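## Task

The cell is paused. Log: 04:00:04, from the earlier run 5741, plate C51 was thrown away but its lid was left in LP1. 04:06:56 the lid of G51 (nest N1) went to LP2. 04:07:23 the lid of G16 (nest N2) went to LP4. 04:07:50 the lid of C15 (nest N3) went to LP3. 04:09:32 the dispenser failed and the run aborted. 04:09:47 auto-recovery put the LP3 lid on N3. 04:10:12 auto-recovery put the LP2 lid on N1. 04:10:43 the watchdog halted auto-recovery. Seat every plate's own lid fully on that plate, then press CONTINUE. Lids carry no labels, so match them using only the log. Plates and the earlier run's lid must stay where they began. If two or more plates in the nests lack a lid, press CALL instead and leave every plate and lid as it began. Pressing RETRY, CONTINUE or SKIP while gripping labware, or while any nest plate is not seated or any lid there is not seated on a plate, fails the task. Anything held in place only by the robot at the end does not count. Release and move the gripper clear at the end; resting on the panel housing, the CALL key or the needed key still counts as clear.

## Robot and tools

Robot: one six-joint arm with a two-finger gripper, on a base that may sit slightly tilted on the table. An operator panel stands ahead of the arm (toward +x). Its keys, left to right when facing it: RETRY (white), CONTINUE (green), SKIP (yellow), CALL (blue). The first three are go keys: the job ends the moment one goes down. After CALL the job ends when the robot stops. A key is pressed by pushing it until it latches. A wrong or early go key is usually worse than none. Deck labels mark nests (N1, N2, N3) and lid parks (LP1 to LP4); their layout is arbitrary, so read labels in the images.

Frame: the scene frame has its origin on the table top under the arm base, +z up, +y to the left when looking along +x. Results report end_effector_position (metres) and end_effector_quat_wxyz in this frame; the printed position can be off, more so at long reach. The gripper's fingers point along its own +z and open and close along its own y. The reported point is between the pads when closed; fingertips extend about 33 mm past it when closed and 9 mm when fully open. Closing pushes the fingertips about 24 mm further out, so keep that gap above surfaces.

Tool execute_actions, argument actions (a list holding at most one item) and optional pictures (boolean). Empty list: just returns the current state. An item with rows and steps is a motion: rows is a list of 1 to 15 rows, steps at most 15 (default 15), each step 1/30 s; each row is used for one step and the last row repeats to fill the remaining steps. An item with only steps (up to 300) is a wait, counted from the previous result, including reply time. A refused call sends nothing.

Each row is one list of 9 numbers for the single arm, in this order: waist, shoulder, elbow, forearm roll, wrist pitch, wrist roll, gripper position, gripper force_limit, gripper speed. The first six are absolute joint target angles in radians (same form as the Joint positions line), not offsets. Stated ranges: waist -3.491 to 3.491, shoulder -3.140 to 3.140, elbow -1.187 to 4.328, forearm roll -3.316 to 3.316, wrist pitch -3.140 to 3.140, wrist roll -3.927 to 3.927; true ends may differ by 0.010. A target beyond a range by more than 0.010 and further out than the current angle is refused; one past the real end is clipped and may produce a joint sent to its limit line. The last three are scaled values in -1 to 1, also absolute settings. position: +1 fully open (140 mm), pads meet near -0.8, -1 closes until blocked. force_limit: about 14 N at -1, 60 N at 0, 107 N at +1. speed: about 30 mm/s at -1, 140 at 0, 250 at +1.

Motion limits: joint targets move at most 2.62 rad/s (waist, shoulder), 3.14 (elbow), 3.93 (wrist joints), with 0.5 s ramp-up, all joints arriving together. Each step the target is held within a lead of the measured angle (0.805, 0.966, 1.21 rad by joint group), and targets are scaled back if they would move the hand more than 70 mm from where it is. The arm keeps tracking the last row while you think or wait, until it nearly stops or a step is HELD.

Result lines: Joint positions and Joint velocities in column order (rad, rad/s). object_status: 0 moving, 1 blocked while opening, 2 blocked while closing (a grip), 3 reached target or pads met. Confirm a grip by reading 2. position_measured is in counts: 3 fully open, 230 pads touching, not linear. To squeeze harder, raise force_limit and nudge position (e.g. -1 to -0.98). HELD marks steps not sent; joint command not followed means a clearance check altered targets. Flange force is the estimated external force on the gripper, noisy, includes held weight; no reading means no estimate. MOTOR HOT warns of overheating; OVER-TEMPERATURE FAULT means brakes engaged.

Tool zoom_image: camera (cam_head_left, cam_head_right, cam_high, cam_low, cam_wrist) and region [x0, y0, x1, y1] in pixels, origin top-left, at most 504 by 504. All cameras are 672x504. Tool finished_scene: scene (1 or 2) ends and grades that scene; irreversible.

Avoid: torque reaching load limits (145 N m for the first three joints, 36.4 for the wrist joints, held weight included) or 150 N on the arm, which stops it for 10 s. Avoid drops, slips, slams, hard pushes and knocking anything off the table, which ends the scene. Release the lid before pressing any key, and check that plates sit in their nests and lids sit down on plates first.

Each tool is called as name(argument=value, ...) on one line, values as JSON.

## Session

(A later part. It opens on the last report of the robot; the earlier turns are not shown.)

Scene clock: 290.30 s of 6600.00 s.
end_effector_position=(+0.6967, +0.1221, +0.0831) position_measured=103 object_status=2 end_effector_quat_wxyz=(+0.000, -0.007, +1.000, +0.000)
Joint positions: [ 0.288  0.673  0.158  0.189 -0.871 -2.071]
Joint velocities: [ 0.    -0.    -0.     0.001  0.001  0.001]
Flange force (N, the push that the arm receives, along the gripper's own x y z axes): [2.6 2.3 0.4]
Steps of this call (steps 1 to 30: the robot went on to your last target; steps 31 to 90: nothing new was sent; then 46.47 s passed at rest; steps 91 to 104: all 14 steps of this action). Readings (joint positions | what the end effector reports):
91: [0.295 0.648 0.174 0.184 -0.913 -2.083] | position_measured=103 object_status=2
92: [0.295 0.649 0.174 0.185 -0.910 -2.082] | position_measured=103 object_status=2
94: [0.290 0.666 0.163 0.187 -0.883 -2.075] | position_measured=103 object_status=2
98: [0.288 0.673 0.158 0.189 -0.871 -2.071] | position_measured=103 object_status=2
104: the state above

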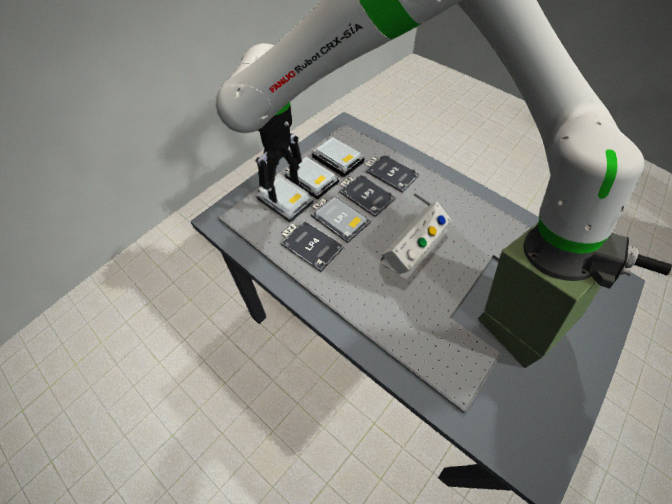

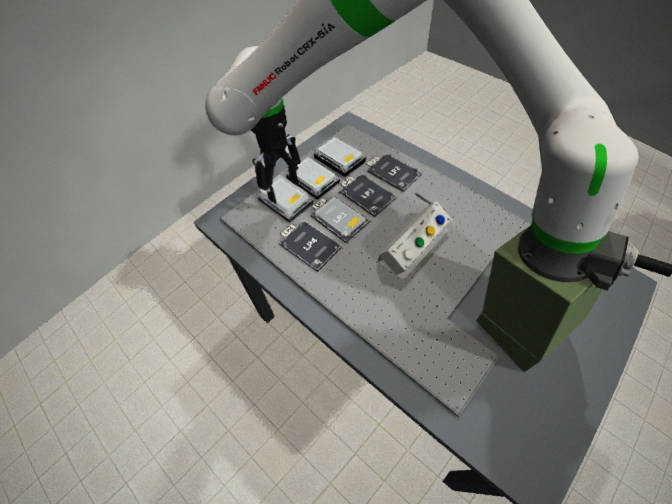

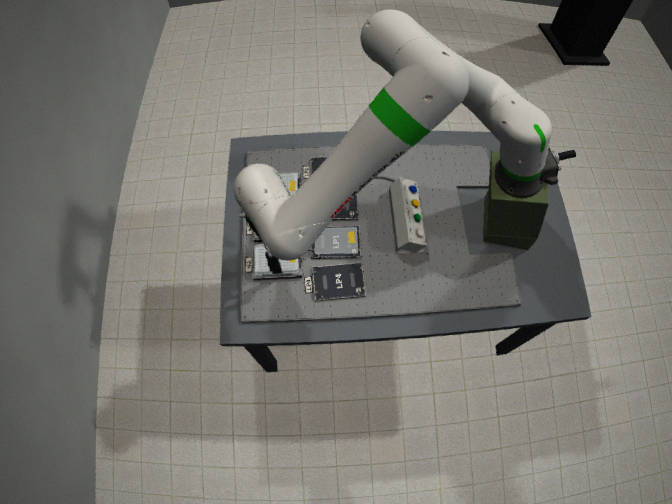

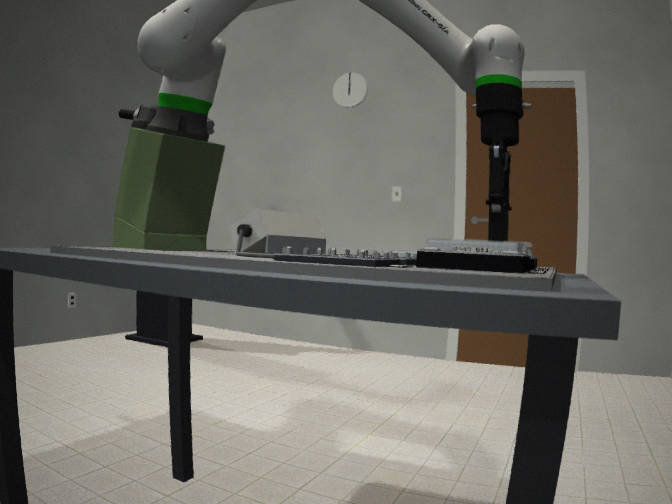

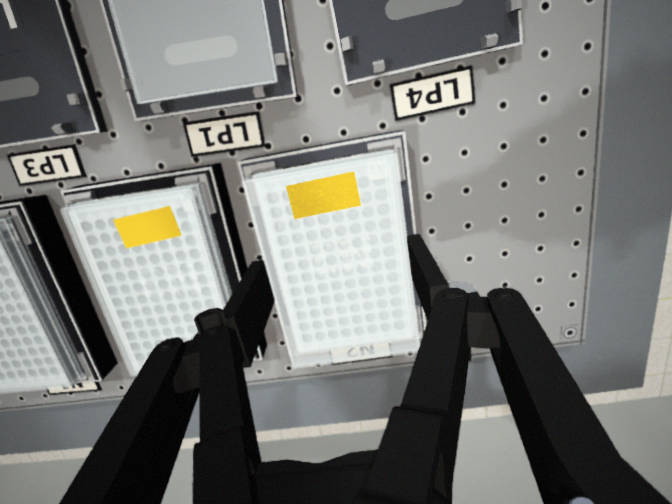

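zoom_image(camera="cam_wrist", region=[235, 155, 305, 225])

zoom_image(camera="cam_wrist", region=[345, 135, 415, 205])

zoom_image(camera="cam_wrist", region=[275, 305, 345, 375])

zoom_image(camera="cam_wrist", region=[360, 290, 430, 360])

Region (235, 155, 305, 225) of cam_wrist's 672x504 image, scaled by 7.200, with more detail than that image has.

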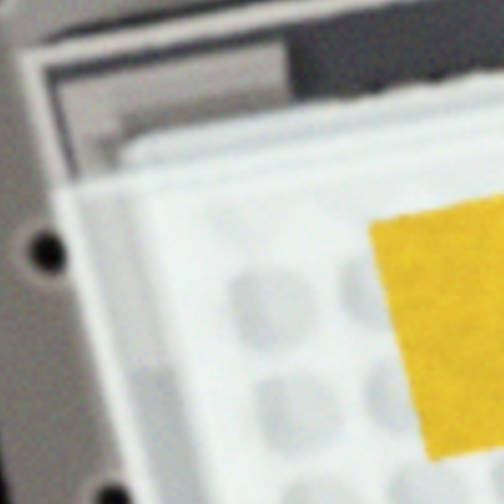

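Region (345, 135, 415, 205) of cam_wrist's 672x504 image, scaled by 7.200, with more detail than that image has.

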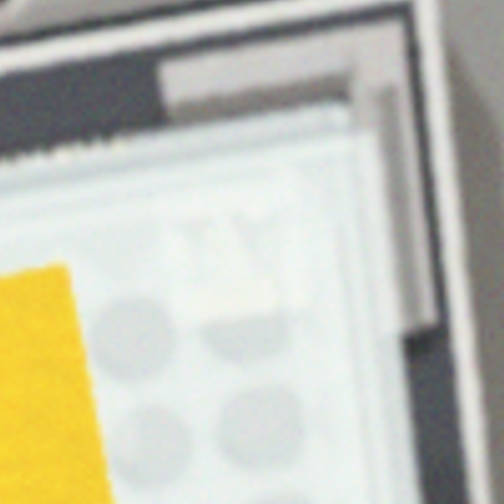

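Region (275, 305, 345, 375) of cam_wrist's 672x504 image, scaled by 7.200, with more detail than that image has.

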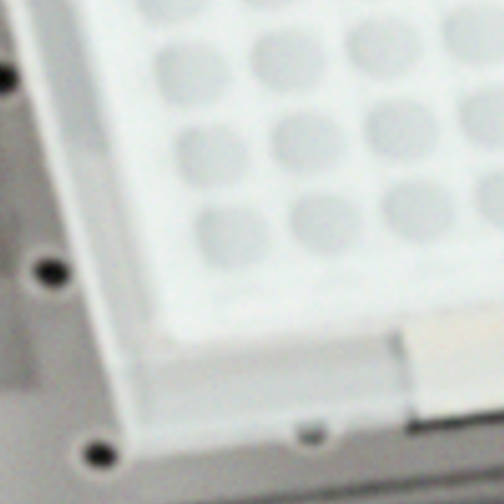

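Region (360, 290, 430, 360) of cam_wrist's 672x504 image, scaled by 7.200, with more detail than that image has.

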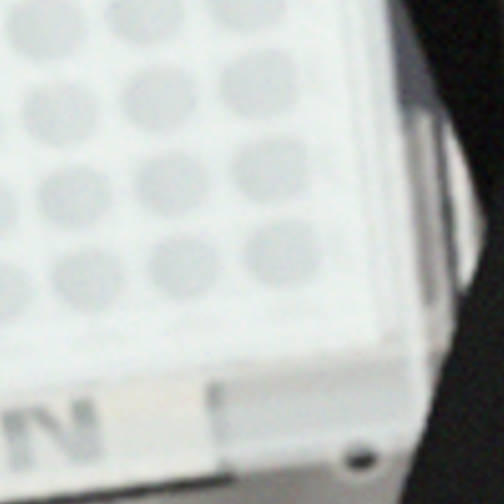

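execute_actions(actions=[{"rows": [[0.2878,0.6746,0.1584,0.1889,-0.8698,-2.0719,-1,-0.5,-0.8],[0.2876,0.6759,0.1584,0.1891,-0.8685,-2.0720,-1,-0.5,-0.8],[0.2874,0.6771,0.1584,0.1892,-0.8673,-2.0721,-1,-0.5,-0.8],[0.2872,0.6783,0.1584,0.1894,-0.8660,-2.0722,-1,-0.5,-0.8],[0.2871,0.6792,0.1584,0.1895,-0.8651,-2.0723,-1,-0.5,-0.8],[0.2870,0.6800,0.1584,0.1896,-0.8643,-2.0723,-1,-0.5,-0.8],[0.2869,0.6808,0.1584,0.1897,-0.8635,-2.0724,-1,-0.5,-0.8],[0.2868,0.6814,0.1583,0.1898,-0.8629,-2.0724,-1,-0.5,-0.8],[0.2867,0.6820,0.1583,0.1898,-0.8623,-2.0724,-1,-0.5,-0.8],[0.2866,0.6826,0.1583,0.1899,-0.8617,-2.0725,-1,-0.5,-0.8]], "steps": 14}], pictures=false)

Scene clock: 325.03 s of 6600.00 s.
end_effector_position=(+0.6966, +0.1224, +0.0771) position_measured=103 object_status=2 end_effector_quat_wxyz=(-0.000, -0.007, +1.000, +0.001)
Joint positions: [ 0.287  0.683  0.158  0.19  -0.862 -2.072]
Joint velocities: [-0.     0.003 -0.     0.001  0.001 -0.   ]
Flange force (N, the push that the arm receives, along the gripper's own x y z axes): [4.2 1.5 1.1]
Steps of this call (steps 1 to 15: the robot went on to your last target; steps 16 to 90: nothing new was sent; then 31.27 s passed at rest; steps 91 to 104: all 14 steps of this action). Readings (joint positions | what the end effector reports):
91: [0.288 0.673 0.158 0.189 -0.871 -2.071] | position_measured=103 object_status=2
92: [0.288 0.674 0.158 0.189 -0.870 -2.071] | position_measured=103 object_status=2
94: [0.288 0.676 0.158 0.189 -0.868 -2.071] | position_measured=103 object_status=2
98: [0.287 0.680 0.158 0.189 -0.864 -2.072] | position_measured=103 object_status=2
104: the state above

execute_actions(actions=[{"rows": [[0.2865,0.6832,0.1583,0.1900,-0.8610,-2.0725,-1,-0.5,-0.8],[0.2864,0.6838,0.1583,0.1901,-0.8604,-2.0726,-1,-0.5,-0.8],[0.2863,0.6844,0.1583,0.1901,-0.8598,-2.0726,-1,-0.5,-0.8],[0.2862,0.6851,0.1583,0.1902,-0.8592,-2.0727,-1,-0.5,-0.8],[0.2861,0.6857,0.1583,0.1903,-0.8586,-2.0727,-1,-0.5,-0.8],[0.2860,0.6863,0.1583,0.1904,-0.8579,-2.0728,-1,-0.5,-0.8],[0.2859,0.6869,0.1583,0.1904,-0.8573,-2.0728,-1,-0.5,-0.8],[0.2858,0.6875,0.1583,0.1905,-0.8567,-2.0729,-1,-0.5,-0.8],[0.2857,0.6881,0.1583,0.1906,-0.8561,-2.0729,-1,-0.5,-0.8]], "steps": 13}], pictures=false)

Scene clock: 331.00 s of 6600.00 s.
end_effector_position=(+0.6965, +0.1223, +0.0735) position_measured=103 object_status=2 end_effector_quat_wxyz=(-0.000, -0.007, +1.000, +0.000)
Joint positions: [ 0.286  0.688  0.158  0.191 -0.856 -2.073]
Joint velocities: [-0.    -0.001 -0.    -0.     0.001  0.   ]
Flange force (N, the push that the arm receives, along the gripper's own x y z axes): [2.1 1.7 0.8]
Steps of this call (steps 1 to 15: the robot went on to your last target; steps 16 to 90: nothing new was sent; then 2.53 s passed at rest; steps 91 to 103: all 13 steps of this action). Readings (joint positions | what the end effector reports):
91: [0.287 0.683 0.158 0.190 -0.862 -2.073] | position_measured=103 object_status=2
92: [0.287 0.683 0.158 0.190 -0.861 -2.073] | position_measured=103 object_status=2
94: [0.286 0.684 0.158 0.190 -0.860 -2.073] | position_measured=103 object_status=2
98: [0.286 0.687 0.158 0.190 -0.858 -2.073] | position_measured=103 object_status=2
103: the state above

execute_actions(actions=[{"rows": [[0.2857,0.6885,0.1583,0.1906,-0.8557,-2.0729,-1,-0.5,-0.8],[0.2856,0.6889,0.1583,0.1907,-0.8553,-2.0730,-1,-0.5,-0.8],[0.2855,0.6893,0.1583,0.1907,-0.8549,-2.0730,-1,-0.5,-0.8],[0.2855,0.6897,0.1583,0.1908,-0.8545,-2.0730,-1,-0.5,-0.8],[0.2854,0.6901,0.1583,0.1908,-0.8541,-2.0731,-1,-0.5,-0.8],[0.2854,0.6904,0.1583,0.1909,-0.8537,-2.0731,-1,-0.5,-0.8]], "steps": 10}], pictures=false)

Scene clock: 336.07 s of 6600.00 s.
end_effector_position=(+0.6965, +0.1223, +0.0720) position_measured=103 object_status=2 end_effector_quat_wxyz=(-0.000, -0.007, +1.000, +0.001)
Joint positions: [ 0.285  0.69   0.158  0.191 -0.854 -2.073]
Joint velocities: [ 0.     0.001  0.     0.001 -0.    -0.   ]
Flange force (N, the push that the arm receives, along the gripper's own x y z axes): [6.5 0.9 1.1]
Steps of this call (steps 1 to 15: the robot went on to your last target; steps 16 to 90: nothing new was sent; then 1.73 s passed at rest; steps 91 to 100: all 10 steps of this action). Readings (joint positions | what the end effector reports):
91: [0.286 0.688 0.158 0.191 -0.856 -2.073] | position_measured=103 object_status=2
92: [0.286 0.688 0.158 0.191 -0.856 -2.073] | position_measured=103 object_status=2
94: [0.286 0.689 0.158 0.191 -0.855 -2.073] | position_measured=103 object_status=2
98: [0.285 0.690 0.158 0.191 -0.854 -2.073] | position_measured=103 object_status=2
100: the state above

execute_actions(actions=[{"rows": [[0.2853,0.6908,0.1583,0.1909,-0.8533,-2.0731,-1,-0.5,-0.8],[0.2853,0.6912,0.1583,0.1910,-0.8529,-2.0731,-1,-0.5,-0.8],[0.2852,0.6916,0.1583,0.1910,-0.8525,-2.0732,-1,-0.5,-0.8],[0.2851,0.6920,0.1583,0.1911,-0.8522,-2.0732,-1,-0.5,-0.8],[0.2851,0.6923,0.1583,0.1911,-0.8518,-2.0732,-1,-0.5,-0.8]], "steps": 9}])

Scene clock: 340.80 s of 6600.00 s.
end_effector_position=(+0.6965, +0.1223, +0.0710) position_measured=103 object_status=2 end_effector_quat_wxyz=(+0.000, -0.007, +1.000, +0.001)
Joint positions: [ 0.285  0.692  0.158  0.191 -0.852 -2.073]
Joint velocities: [-0.     0.002 -0.     0.     0.001 -0.   ]
Flange force (N, the push that the arm receives, along the gripper's own x y z axes): [22.2 1.8 -48.1]
Steps of this call (steps 1 to 15: the robot went on to your last target; steps 16 to 90: nothing new was sent; then 1.43 s passed at rest; steps 91 to 99: all 9 steps of this action). Readings (joint positions | what the end effector reports):
91: [0.285 0.690 0.158 0.191 -0.854 -2.073] | position_measured=103 object_status=2
92: [0.285 0.691 0.158 0.191 -0.853 -2.073] | position_measured=103 object_status=2
94: [0.285 0.691 0.158 0.191 -0.853 -2.073] | position_measured=103 object_status=2
98: [0.285 0.692 0.158 0.191 -0.852 -2.073] | position_measured=103 object_status=2
99: the state above

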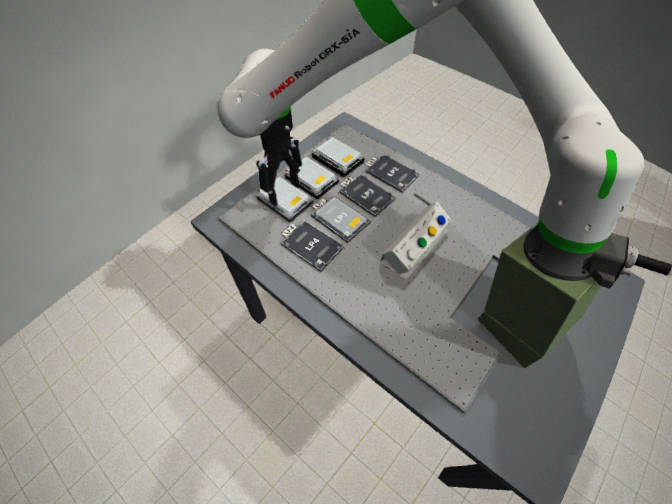

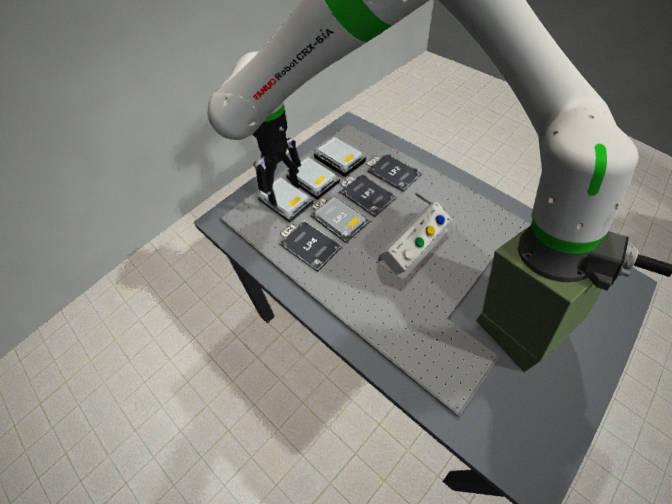

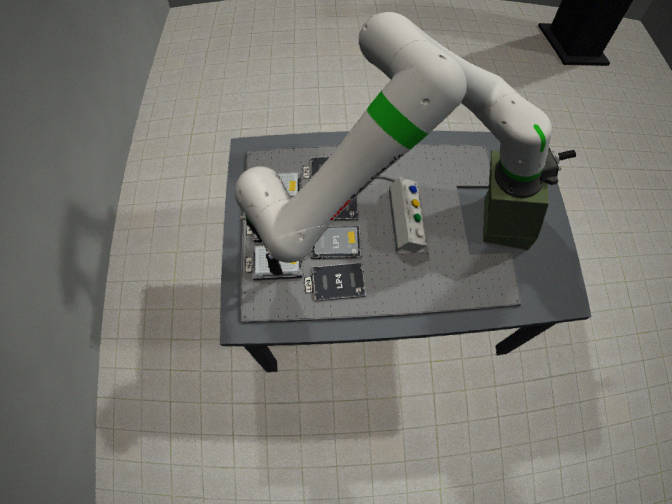

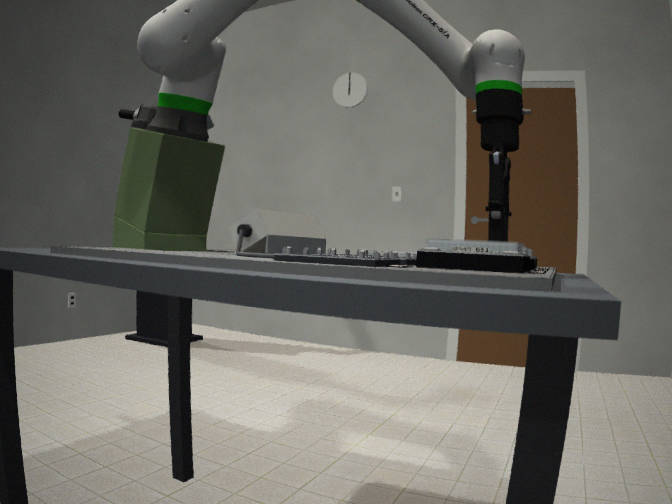

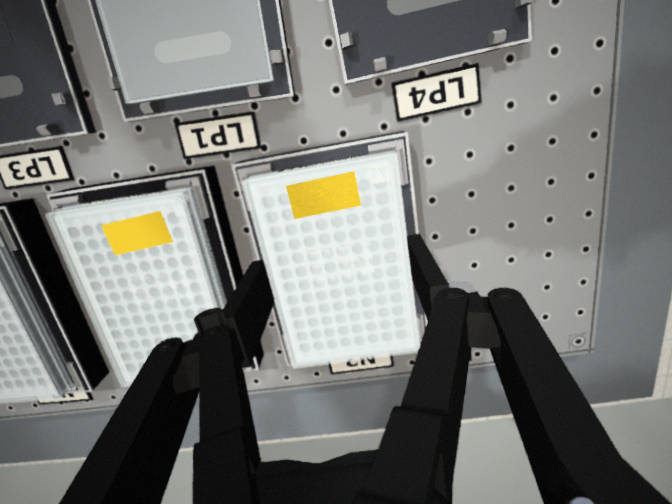

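execute_actions(actions=[{"rows": [[0.2853,0.6907,0.1583,0.1909,-0.8534,-2.0731,-1,-0.5,-0.8],[0.2853,0.6907,0.1583,0.1909,-0.8534,-2.0731,-1,-0.5,-0.8],[0.2853,0.6907,0.1583,0.1909,-0.8534,-2.0731,0.4,-0.5,-0.6],[0.2853,0.6907,0.1583,0.1909,-0.8534,-2.0731,0.4,-0.5,-0.6],[0.2853,0.6907,0.1583,0.1909,-0.8534,-2.0731,0.4,-0.5,-0.6],[0.2853,0.6907,0.1583,0.1909,-0.8534,-2.0731,0.4,-0.5,-0.6],[0.2853,0.6907,0.1583,0.1909,-0.8534,-2.0731,0.4,-0.5,-0.6],[0.2853,0.6907,0.1583,0.1909,-0.8534,-2.0731,0.4,-0.5,-0.6],[0.2853,0.6907,0.1583,0.1909,-0.8534,-2.0731,0.4,-0.5,-0.6],[0.2853,0.6907,0.1583,0.1909,-0.8534,-2.0731,0.4,-0.5,-0.6],[0.2916,0.6475,0.1600,0.1855,-0.8985,-2.0693,0.4,-0.5,-0.6]], "steps": 15}], pictures=false)

execute_actions(actions=[{"rows": [[0.2916,0.6475,0.1600,0.1855,-0.8985,-2.0693,0.4,-0.5,-0.6],[0.2916,0.6475,0.1600,0.1855,-0.8985,-2.0693,0.4,-0.5,-0.6],[0.1171,0.6087,0.1431,0.1402,-0.8948,-1.8814,0.4,-0.5,-0.6]], "steps": 15}], pictures=false)

execute_actions(actions=[{"steps": 10}])

Scene clock: 360.77 s of 6600.00 s.
end_effector_position=(+0.6975, +0.1223, +0.0949) position_measured=78 object_status=0 end_effector_quat_wxyz=(+0.001, -0.007, +1.000, +0.000)
Joint positions: [ 0.29   0.656  0.16   0.187 -0.889 -2.07 ]
Joint velocities: [ 0.042 -0.304  0.023 -0.025 -0.285  0.028]
Flange force (N, the push that the arm receives, along the gripper's own x y z axes): [4.1 -0.4 -24.0]
Steps of this call (steps 1 to 15: the robot went on to your last target; steps 16 to 90: nothing new was sent; then 16.47 s passed at rest; steps 91 to 105: all 15 steps of this action). Readings (joint positions | what the end effector reports):
91: [0.285 0.692 0.158 0.191 -0.852 -2.073] | position_measured=103 object_status=2
92: [0.285 0.692 0.158 0.191 -0.852 -2.073] | position_measured=103 object_status=2
94: [0.285 0.691 0.158 0.191 -0.853 -2.073] | position_measured=103 object_status=0
98: [0.285 0.691 0.158 0.191 -0.853 -2.073] | position_measured=86 object_status=0
105: the state above

Scene clock: 361.27 s of 6600.00 s.
end_effector_position=(+0.7022, +0.0058, +0.1053) position_measured=78 object_status=3 end_effector_quat_wxyz=(+0.000, -0.000, +1.000, +0.001)
Joint positions: [ 0.118  0.609  0.143  0.14  -0.895 -1.882]
Joint velocities: [-0.01  -0.002 -0.001 -0.007  0.003  0.021]
Flange force (N, the push that the arm receives, along the gripper's own x y z axes): [1.4 -18.9 -2.3]
Steps of this call (steps 1 to 15: all 15 steps of this action). Readings (joint positions | what the end effector reports):
1: [0.291 0.649 0.160 0.186 -0.896 -2.070] | position_measured=78 object_status=3
2: [0.292 0.647 0.160 0.186 -0.898 -2.069] | position_measured=78 object_status=3
4: [0.290 0.647 0.159 0.185 -0.898 -2.067] | position_measured=78 object_status=3
8: [0.225 0.633 0.152 0.168 -0.897 -1.998] | position_measured=78 object_status=3
15: the state above

Scene clock: 361.60 s of 6600.00 s.
end_effector_position=(+0.7022, +0.0056, +0.1053) position_measured=78 object_status=3 end_effector_quat_wxyz=(+0.000, -0.000, +1.000, +0.001)
Joint positions: [ 0.117  0.609  0.143  0.14  -0.895 -1.881]
Joint velocities: [-0.    -0.001 -0.    -0.001 -0.001 -0.001]
Flange force (N, the push that the arm receives, along the gripper's own x y z axes): [2.6 3.4 0.0]
Steps of this call (steps 1 to 10: the robot went on to your last target). Readings (joint positions | what the end effector reports):
1: [0.117 0.609 0.143 0.140 -0.895 -1.882] | position_measured=78 object_status=3
2: [0.117 0.609 0.143 0.140 -0.895 -1.882] | position_measured=78 object_status=3
4: [0.117 0.609 0.143 0.140 -0.895 -1.881] | position_measured=78 object_status=3
8: [0.117 0.609 0.143 0.140 -0.895 -1.881] | position_measured=78 object_status=3
10: the state above

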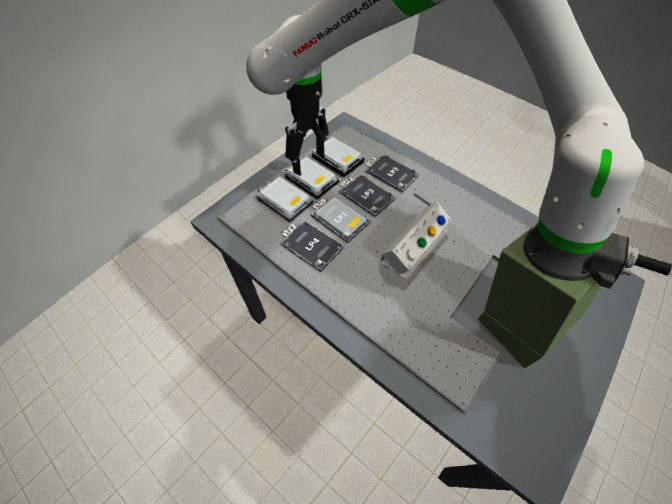

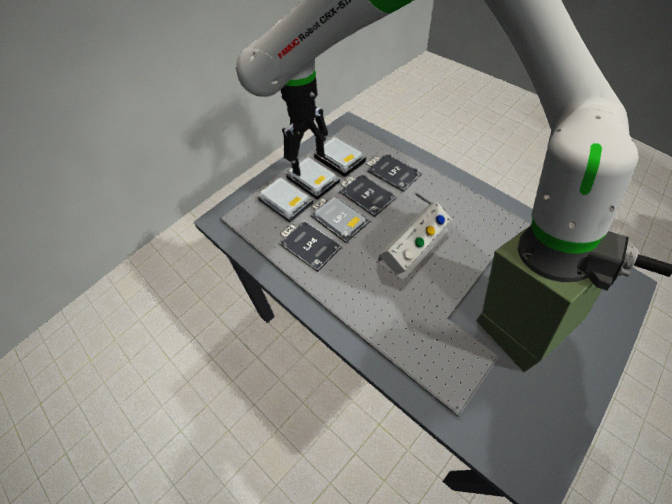

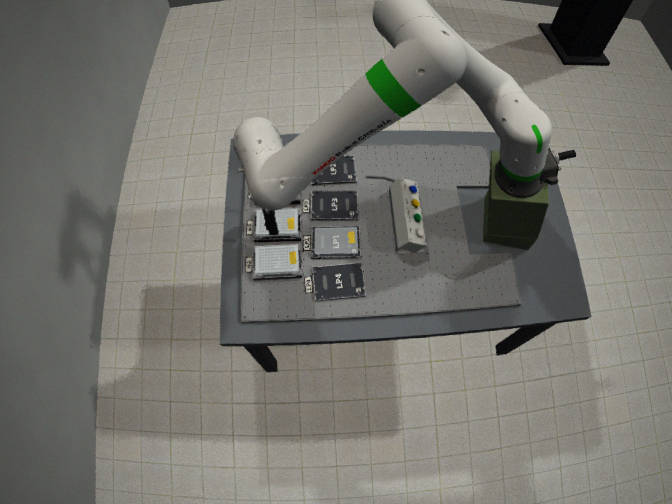

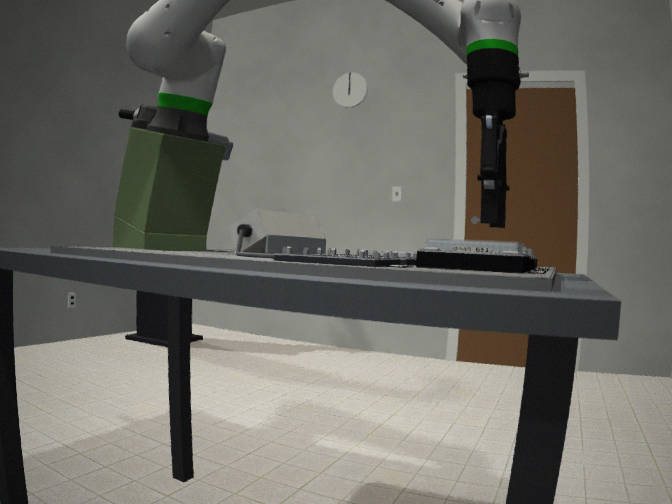

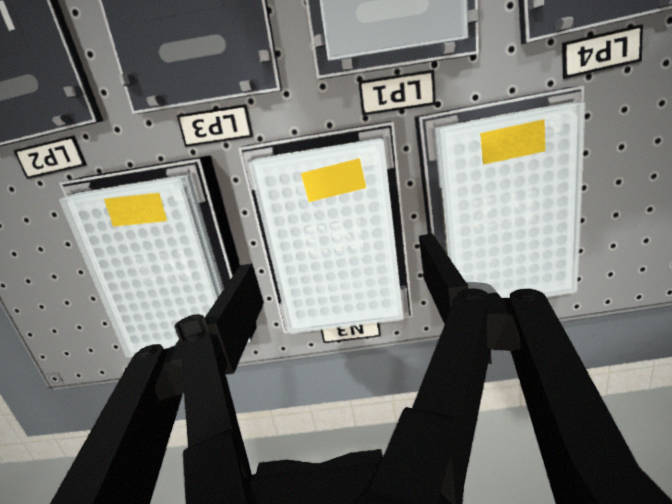

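execute_actions(actions=[])

Scene clock: 384.70 s of 6600.00 s.
end_effector_position=(+0.7022, +0.0055, +0.1053) position_measured=78 object_status=3 end_effector_quat_wxyz=(+0.000, -0.000, +1.000, +0.001)
Joint positions: [ 0.117  0.609  0.143  0.14  -0.895 -1.881]
Joint velocities: [-0.    -0.001  0.    -0.001  0.     0.   ]
Flange force (N, the push that the arm receives, along the gripper's own x y z axes): [8.3 4.2 -0.5]
Steps of this call (steps 1 to 15: the robot went on to your last target; steps 16 to 90: nothing new was sent; then 20.10 s passed at rest). Readings (joint positions | what the end effector reports):
1: [0.117 0.609 0.143 0.140 -0.895 -1.881] | position_measured=78 object_status=3
2: [0.117 0.609 0.143 0.140 -0.895 -1.881] | position_measured=78 object_status=3
4: [0.117 0.609 0.143 0.140 -0.895 -1.881] | position_measured=78 object_status=3
8: [0.117 0.609 0.143 0.140 -0.895 -1.881] | position_measured=78 object_status=3
90: the state above
The arm was judged still, so your last target was given up. Only a new action makes it travel on or press farther. Fingers that are still opening or closing keep moving.

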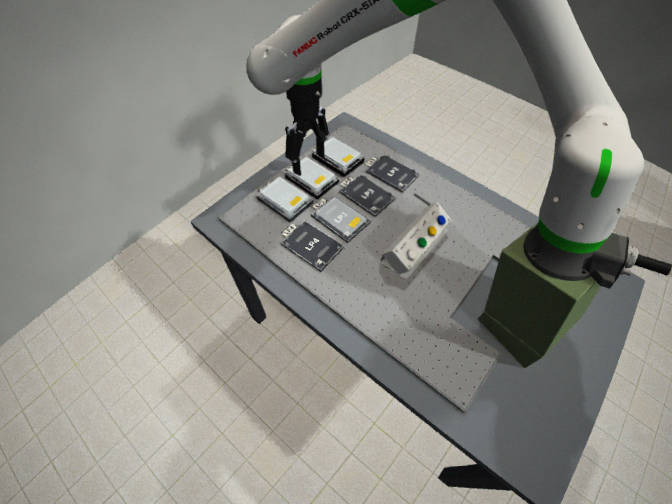

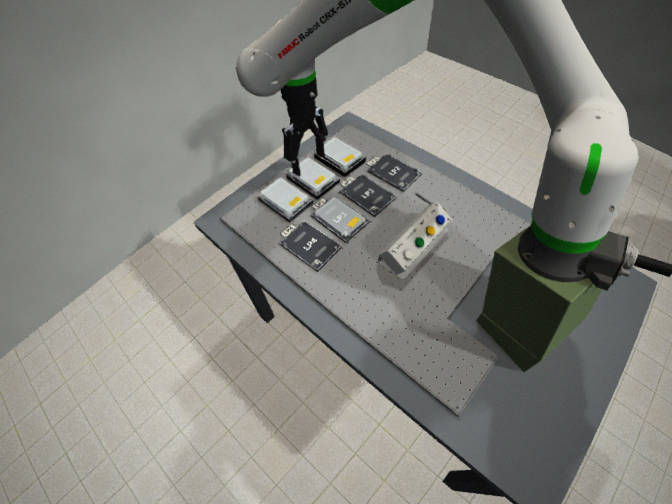

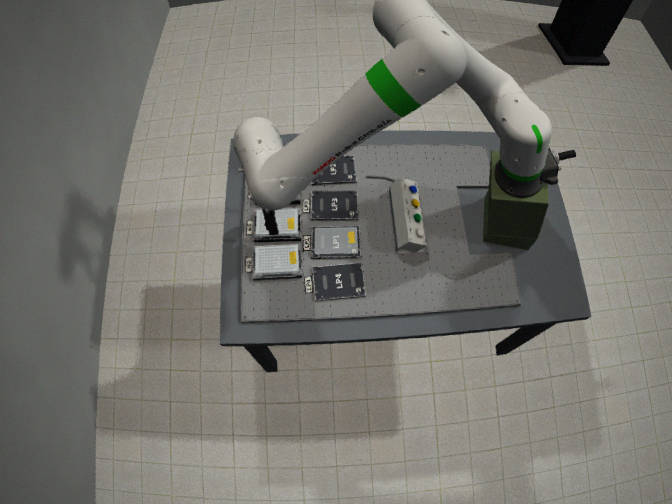

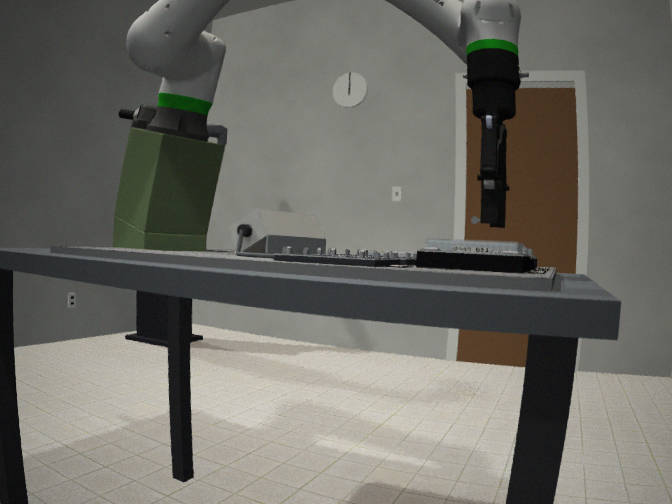

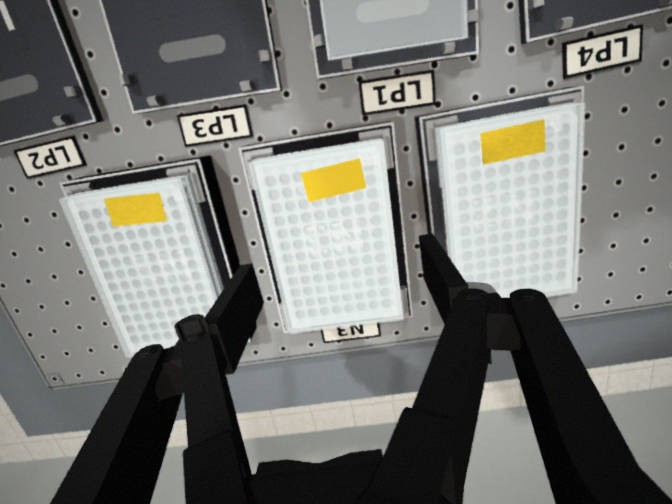

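zoom_image(camera="cam_wrist", region=[230, 110, 430, 350])

zoom_image(camera="cam_low", region=[400, 220, 560, 290])

zoom_image(camera="cam_head_left", region=[245, 125, 425, 275])

Region (230, 110, 430, 350) of cam_wrist's 672x504 image, scaled by 2.100, with more detail than that image has.

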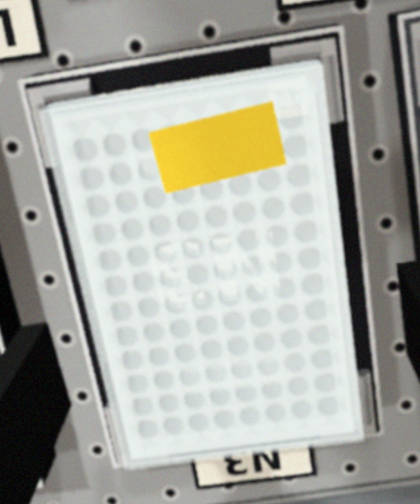

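Region (400, 220, 560, 290) of cam_low's 672x504 image, scaled by 3.150, with more detail than that image has; it fills the top 220 rows of this view, and the rest is white.

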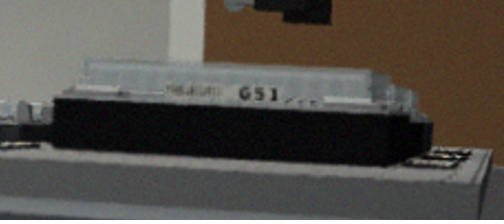

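Region (245, 125, 425, 275) of cam_head_left's 672x504 image, scaled by 2.800, with more detail than that image has.

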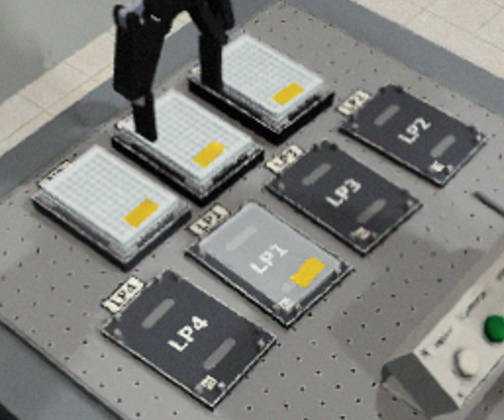

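zoom_image(camera="cam_low", region=[415, 230, 545, 275])

zoom_image(camera="cam_wrist", region=[40, 140, 260, 370])

zoom_image(camera="cam_wrist", region=[400, 80, 620, 310])

Region (415, 230, 545, 275) of cam_low's 672x504 image, scaled by 3.877, with more detail than that image has; it fills the top 174 rows of this view, and the rest is white.

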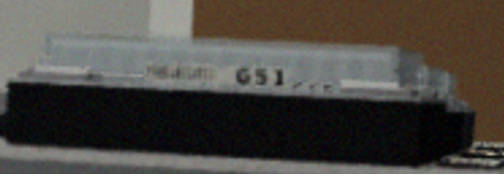

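Region (40, 140, 260, 370) of cam_wrist's 672x504 image, scaled by 2.191, with more detail than that image has; it fills the left 482 columns of this view, and the rest is white.

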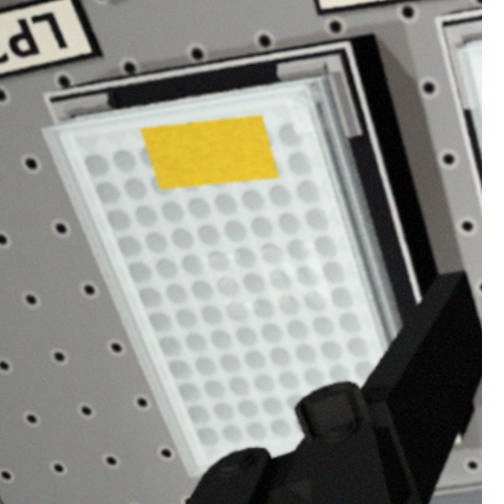

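Region (400, 80, 620, 310) of cam_wrist's 672x504 image, scaled by 2.191, with more detail than that image has; it fills the left 482 columns of this view, and the rest is white.

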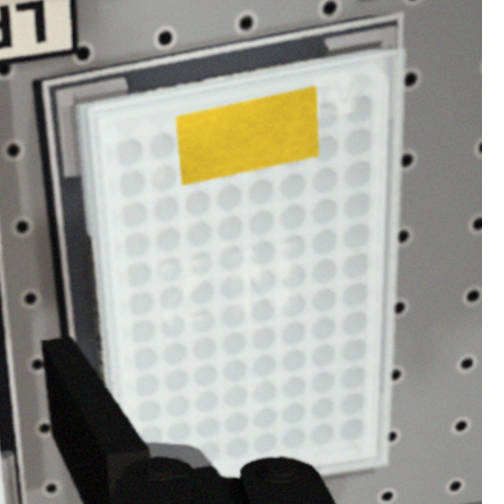

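zoom_image(camera="cam_wrist", region=[235, 120, 405, 220])

zoom_image(camera="cam_wrist", region=[260, 250, 430, 350])

zoom_image(camera="cam_wrist", region=[50, 150, 220, 250])

Region (235, 120, 405, 220) of cam_wrist's 672x504 image, scaled by 2.965, with more detail than that image has; it fills the top 296 rows of this view, and the rest is white.

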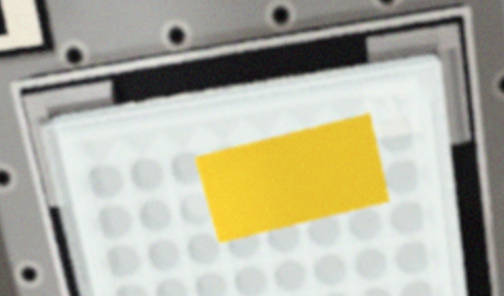

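Region (260, 250, 430, 350) of cam_wrist's 672x504 image, scaled by 2.965, with more detail than that image has; it fills the top 296 rows of this view, and the rest is white.

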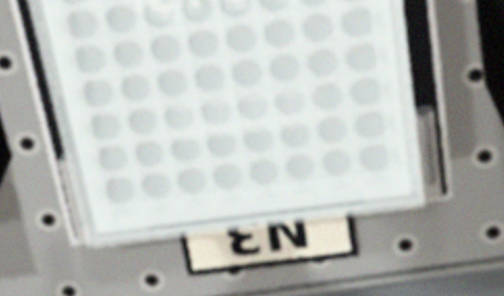

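Region (50, 150, 220, 250) of cam_wrist's 672x504 image, scaled by 2.965, with more detail than that image has; it fills the top 296 rows of this view, and the rest is white.

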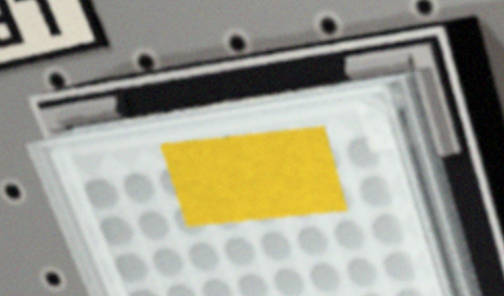

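execute_actions(actions=[{"rows": [[0.5240,-0.2187,-0.9395,0.0775,-0.8662,-2.2685,0.4,-0.5,0],[0.5240,-0.2187,-0.9395,0.0775,-0.8662,-2.2685,0.4,-0.5,0],[0.5240,-0.2187,-0.9395,0.0775,-0.8662,-2.2685,0.4,-0.5,0],[0.5240,-0.2187,-0.9395,0.0775,-0.8662,-2.2685,0.4,-0.5,0],[0.5240,-0.2187,-0.9395,0.0775,-0.8662,-2.2685,0.4,-0.5,0],[0.5240,-0.2187,-0.9395,0.0775,-0.8662,-2.2685,0.4,-0.5,0],[0.5240,-0.2187,-0.9395,0.0775,-0.8662,-2.2685,0.4,-0.5,0],[0.5240,-0.2187,-0.9395,0.0775,-0.8662,-2.2685,0.4,-0.5,0],[0.5240,-0.2187,-0.9395,0.0775,-0.8662,-2.2685,0.4,-0.5,0],[0.5240,-0.2187,-0.9395,0.0775,-0.8662,-2.2685,0.4,-0.5,0],[0.5240,-0.2187,-0.9395,0.0775,-0.8662,-2.2685,0.4,-0.5,0],[0.5240,-0.2187,-0.9395,0.0775,-0.8662,-2.2685,-1,-0.5,0]], "steps": 15}], pictures=false)

Scene clock: 495.80 s of 6600.00 s.
end_effector_position=(+0.5587, +0.0582, +0.1575) position_measured=96 object_status=0 end_effector_quat_wxyz=(-0.035, +0.000, +0.999, +0.013)
Joint positions: [ 0.264  0.311 -0.237  0.118 -0.885 -2.021]
Joint velocities: [ 0.362 -0.735 -0.975 -0.056  0.025 -0.343]
Flange force (N, the push that the arm receives, along the gripper's own x y z axes): [-1.3 5.8 3.0]
Steps of this call (steps 1 to 90: nothing new was sent; then 107.60 s passed at rest; steps 91 to 105: all 15 steps of this action). Readings (joint positions | what the end effector reports):
91: [0.117 0.609 0.143 0.140 -0.895 -1.881] | position_measured=78 object_status=3
92: [0.118 0.606 0.141 0.140 -0.895 -1.882] | position_measured=78 object_status=3
94: [0.129 0.586 0.115 0.139 -0.894 -1.892] | position_measured=78 object_status=3
98: [0.178 0.486 -0.005 0.131 -0.891 -1.939] | position_measured=78 object_status=3
105: the state above

execute_actions(actions=[{"steps": 30}], pictures=false)

Scene clock: 497.30 s of 6600.00 s.
end_effector_position=(+0.2605, +0.0249, +0.1653) position_measured=232 object_status=3 end_effector_quat_wxyz=(-0.105, -0.000, +0.994, +0.001)
Joint positions: [ 0.524 -0.219 -0.94   0.077 -0.866 -2.269]
Joint velocities: [ 0.     0.001  0.    -0.    -0.001 -0.001]
Flange force (N, the push that the arm receives, along the gripper's own x y z axes): [0.5 7.7 4.6]
Steps of this call (steps 1 to 45: the robot went on to your last target). Readings (joint positions | what the end effector reports):
1: [0.276 0.286 -0.270 0.116 -0.884 -2.033] | position_measured=103 object_status=0
2: [0.288 0.261 -0.303 0.114 -0.883 -2.044] | position_measured=111 object_status=0
4: [0.313 0.211 -0.369 0.110 -0.881 -2.068] | position_measured=126 object_status=0
8: [0.362 0.112 -0.501 0.103 -0.878 -2.114] | position_measured=156 object_status=0
45: the state above
The arm was judged still, so your last target was given up. Only a new action makes it travel on or press farther. Fingers that are still opening or closing keep moving.

execute_actions(actions=[{"rows": [[0.5200,-0.2000,-0.9415,0.0796,-0.8453,-2.2675,-1,-0.5,0],[0.5160,-0.1810,-0.9437,0.0818,-0.8240,-2.2664,-1,-0.5,0],[0.5129,-0.1653,-0.9454,0.0836,-0.8065,-2.2655,-1,-0.5,0]], "steps": 15}], pictures=true)

Scene clock: 500.67 s of 6600.00 s.
end_effector_position=(+0.2618, +0.0255, +0.1503) position_measured=232 object_status=3 end_effector_quat_wxyz=(-0.105, -0.000, +0.995, +0.000)
Joint positions: [ 0.513 -0.165 -0.945  0.084 -0.807 -2.266]
Joint velocities: [-0.  0.  0.  0.  0.  0.]
Flange force (N, the push that the arm receives, along the gripper's own x y z axes): [6.7 4.6 -1.9]
Steps of this call (steps 1 to 86: nothing new was sent; steps 87 to 101: all 15 steps of this action). Readings (joint positions | what the end effector reports):
87: [0.524 -0.219 -0.940 0.077 -0.866 -2.269] | position_measured=232 object_status=3
88: [0.524 -0.217 -0.940 0.077 -0.864 -2.268] | position_measured=232 object_status=3
90: [0.519 -0.196 -0.942 0.080 -0.841 -2.268] | position_measured=232 object_status=3
94: [0.513 -0.165 -0.945 0.083 -0.807 -2.266] | position_measured=232 object_status=3
101: the state above

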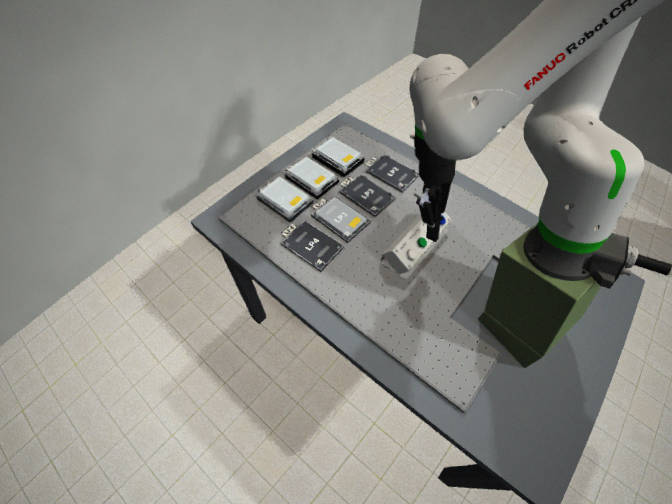

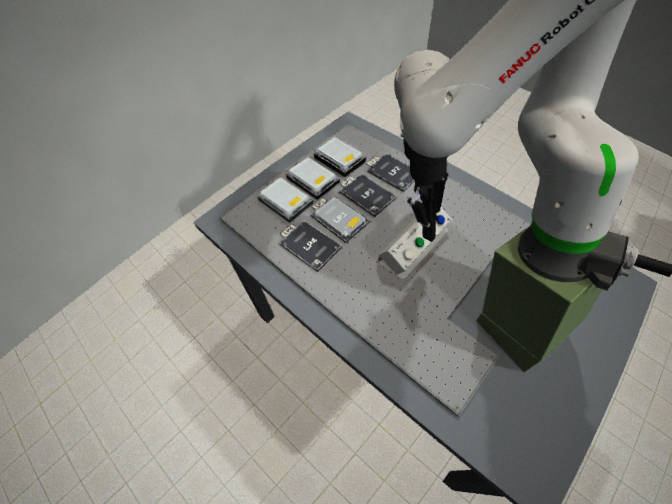

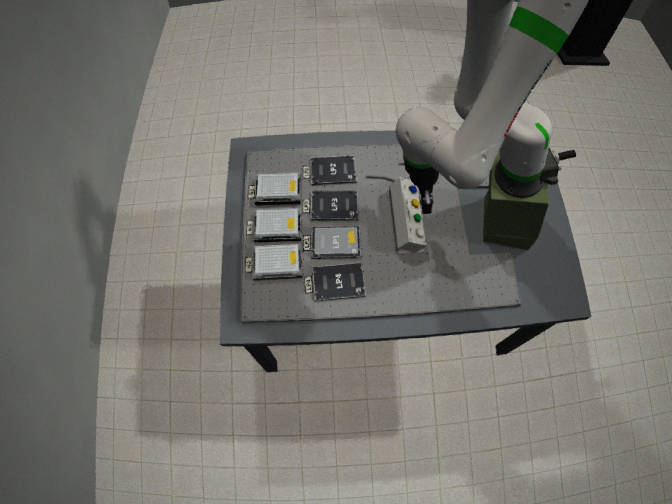

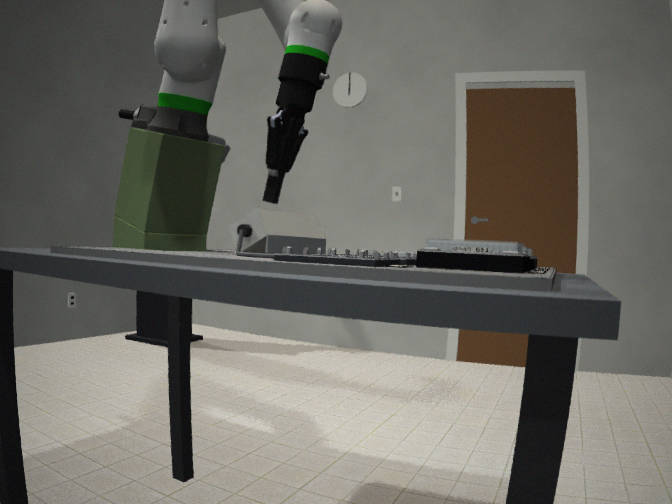

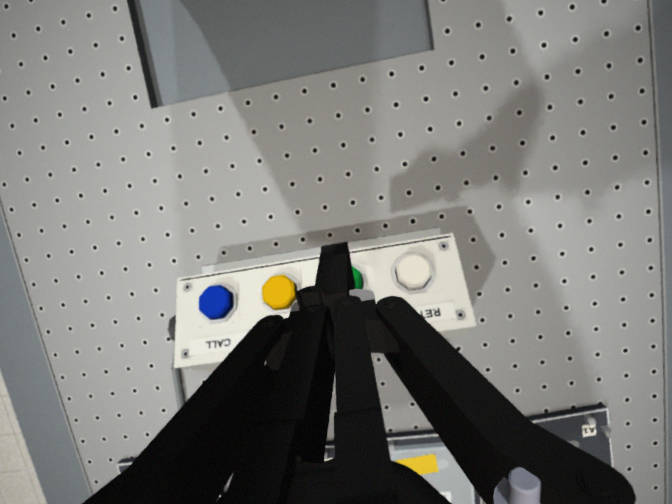

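zoom_image(camera="cam_wrist", region=[240, 220, 460, 340])

Region (240, 220, 460, 340) of cam_wrist's 672x504 image, scaled by 2.291, with more detail than that image has; it fills the top 275 rows of this view, and the rest is white.

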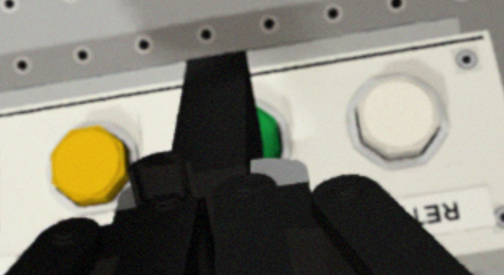

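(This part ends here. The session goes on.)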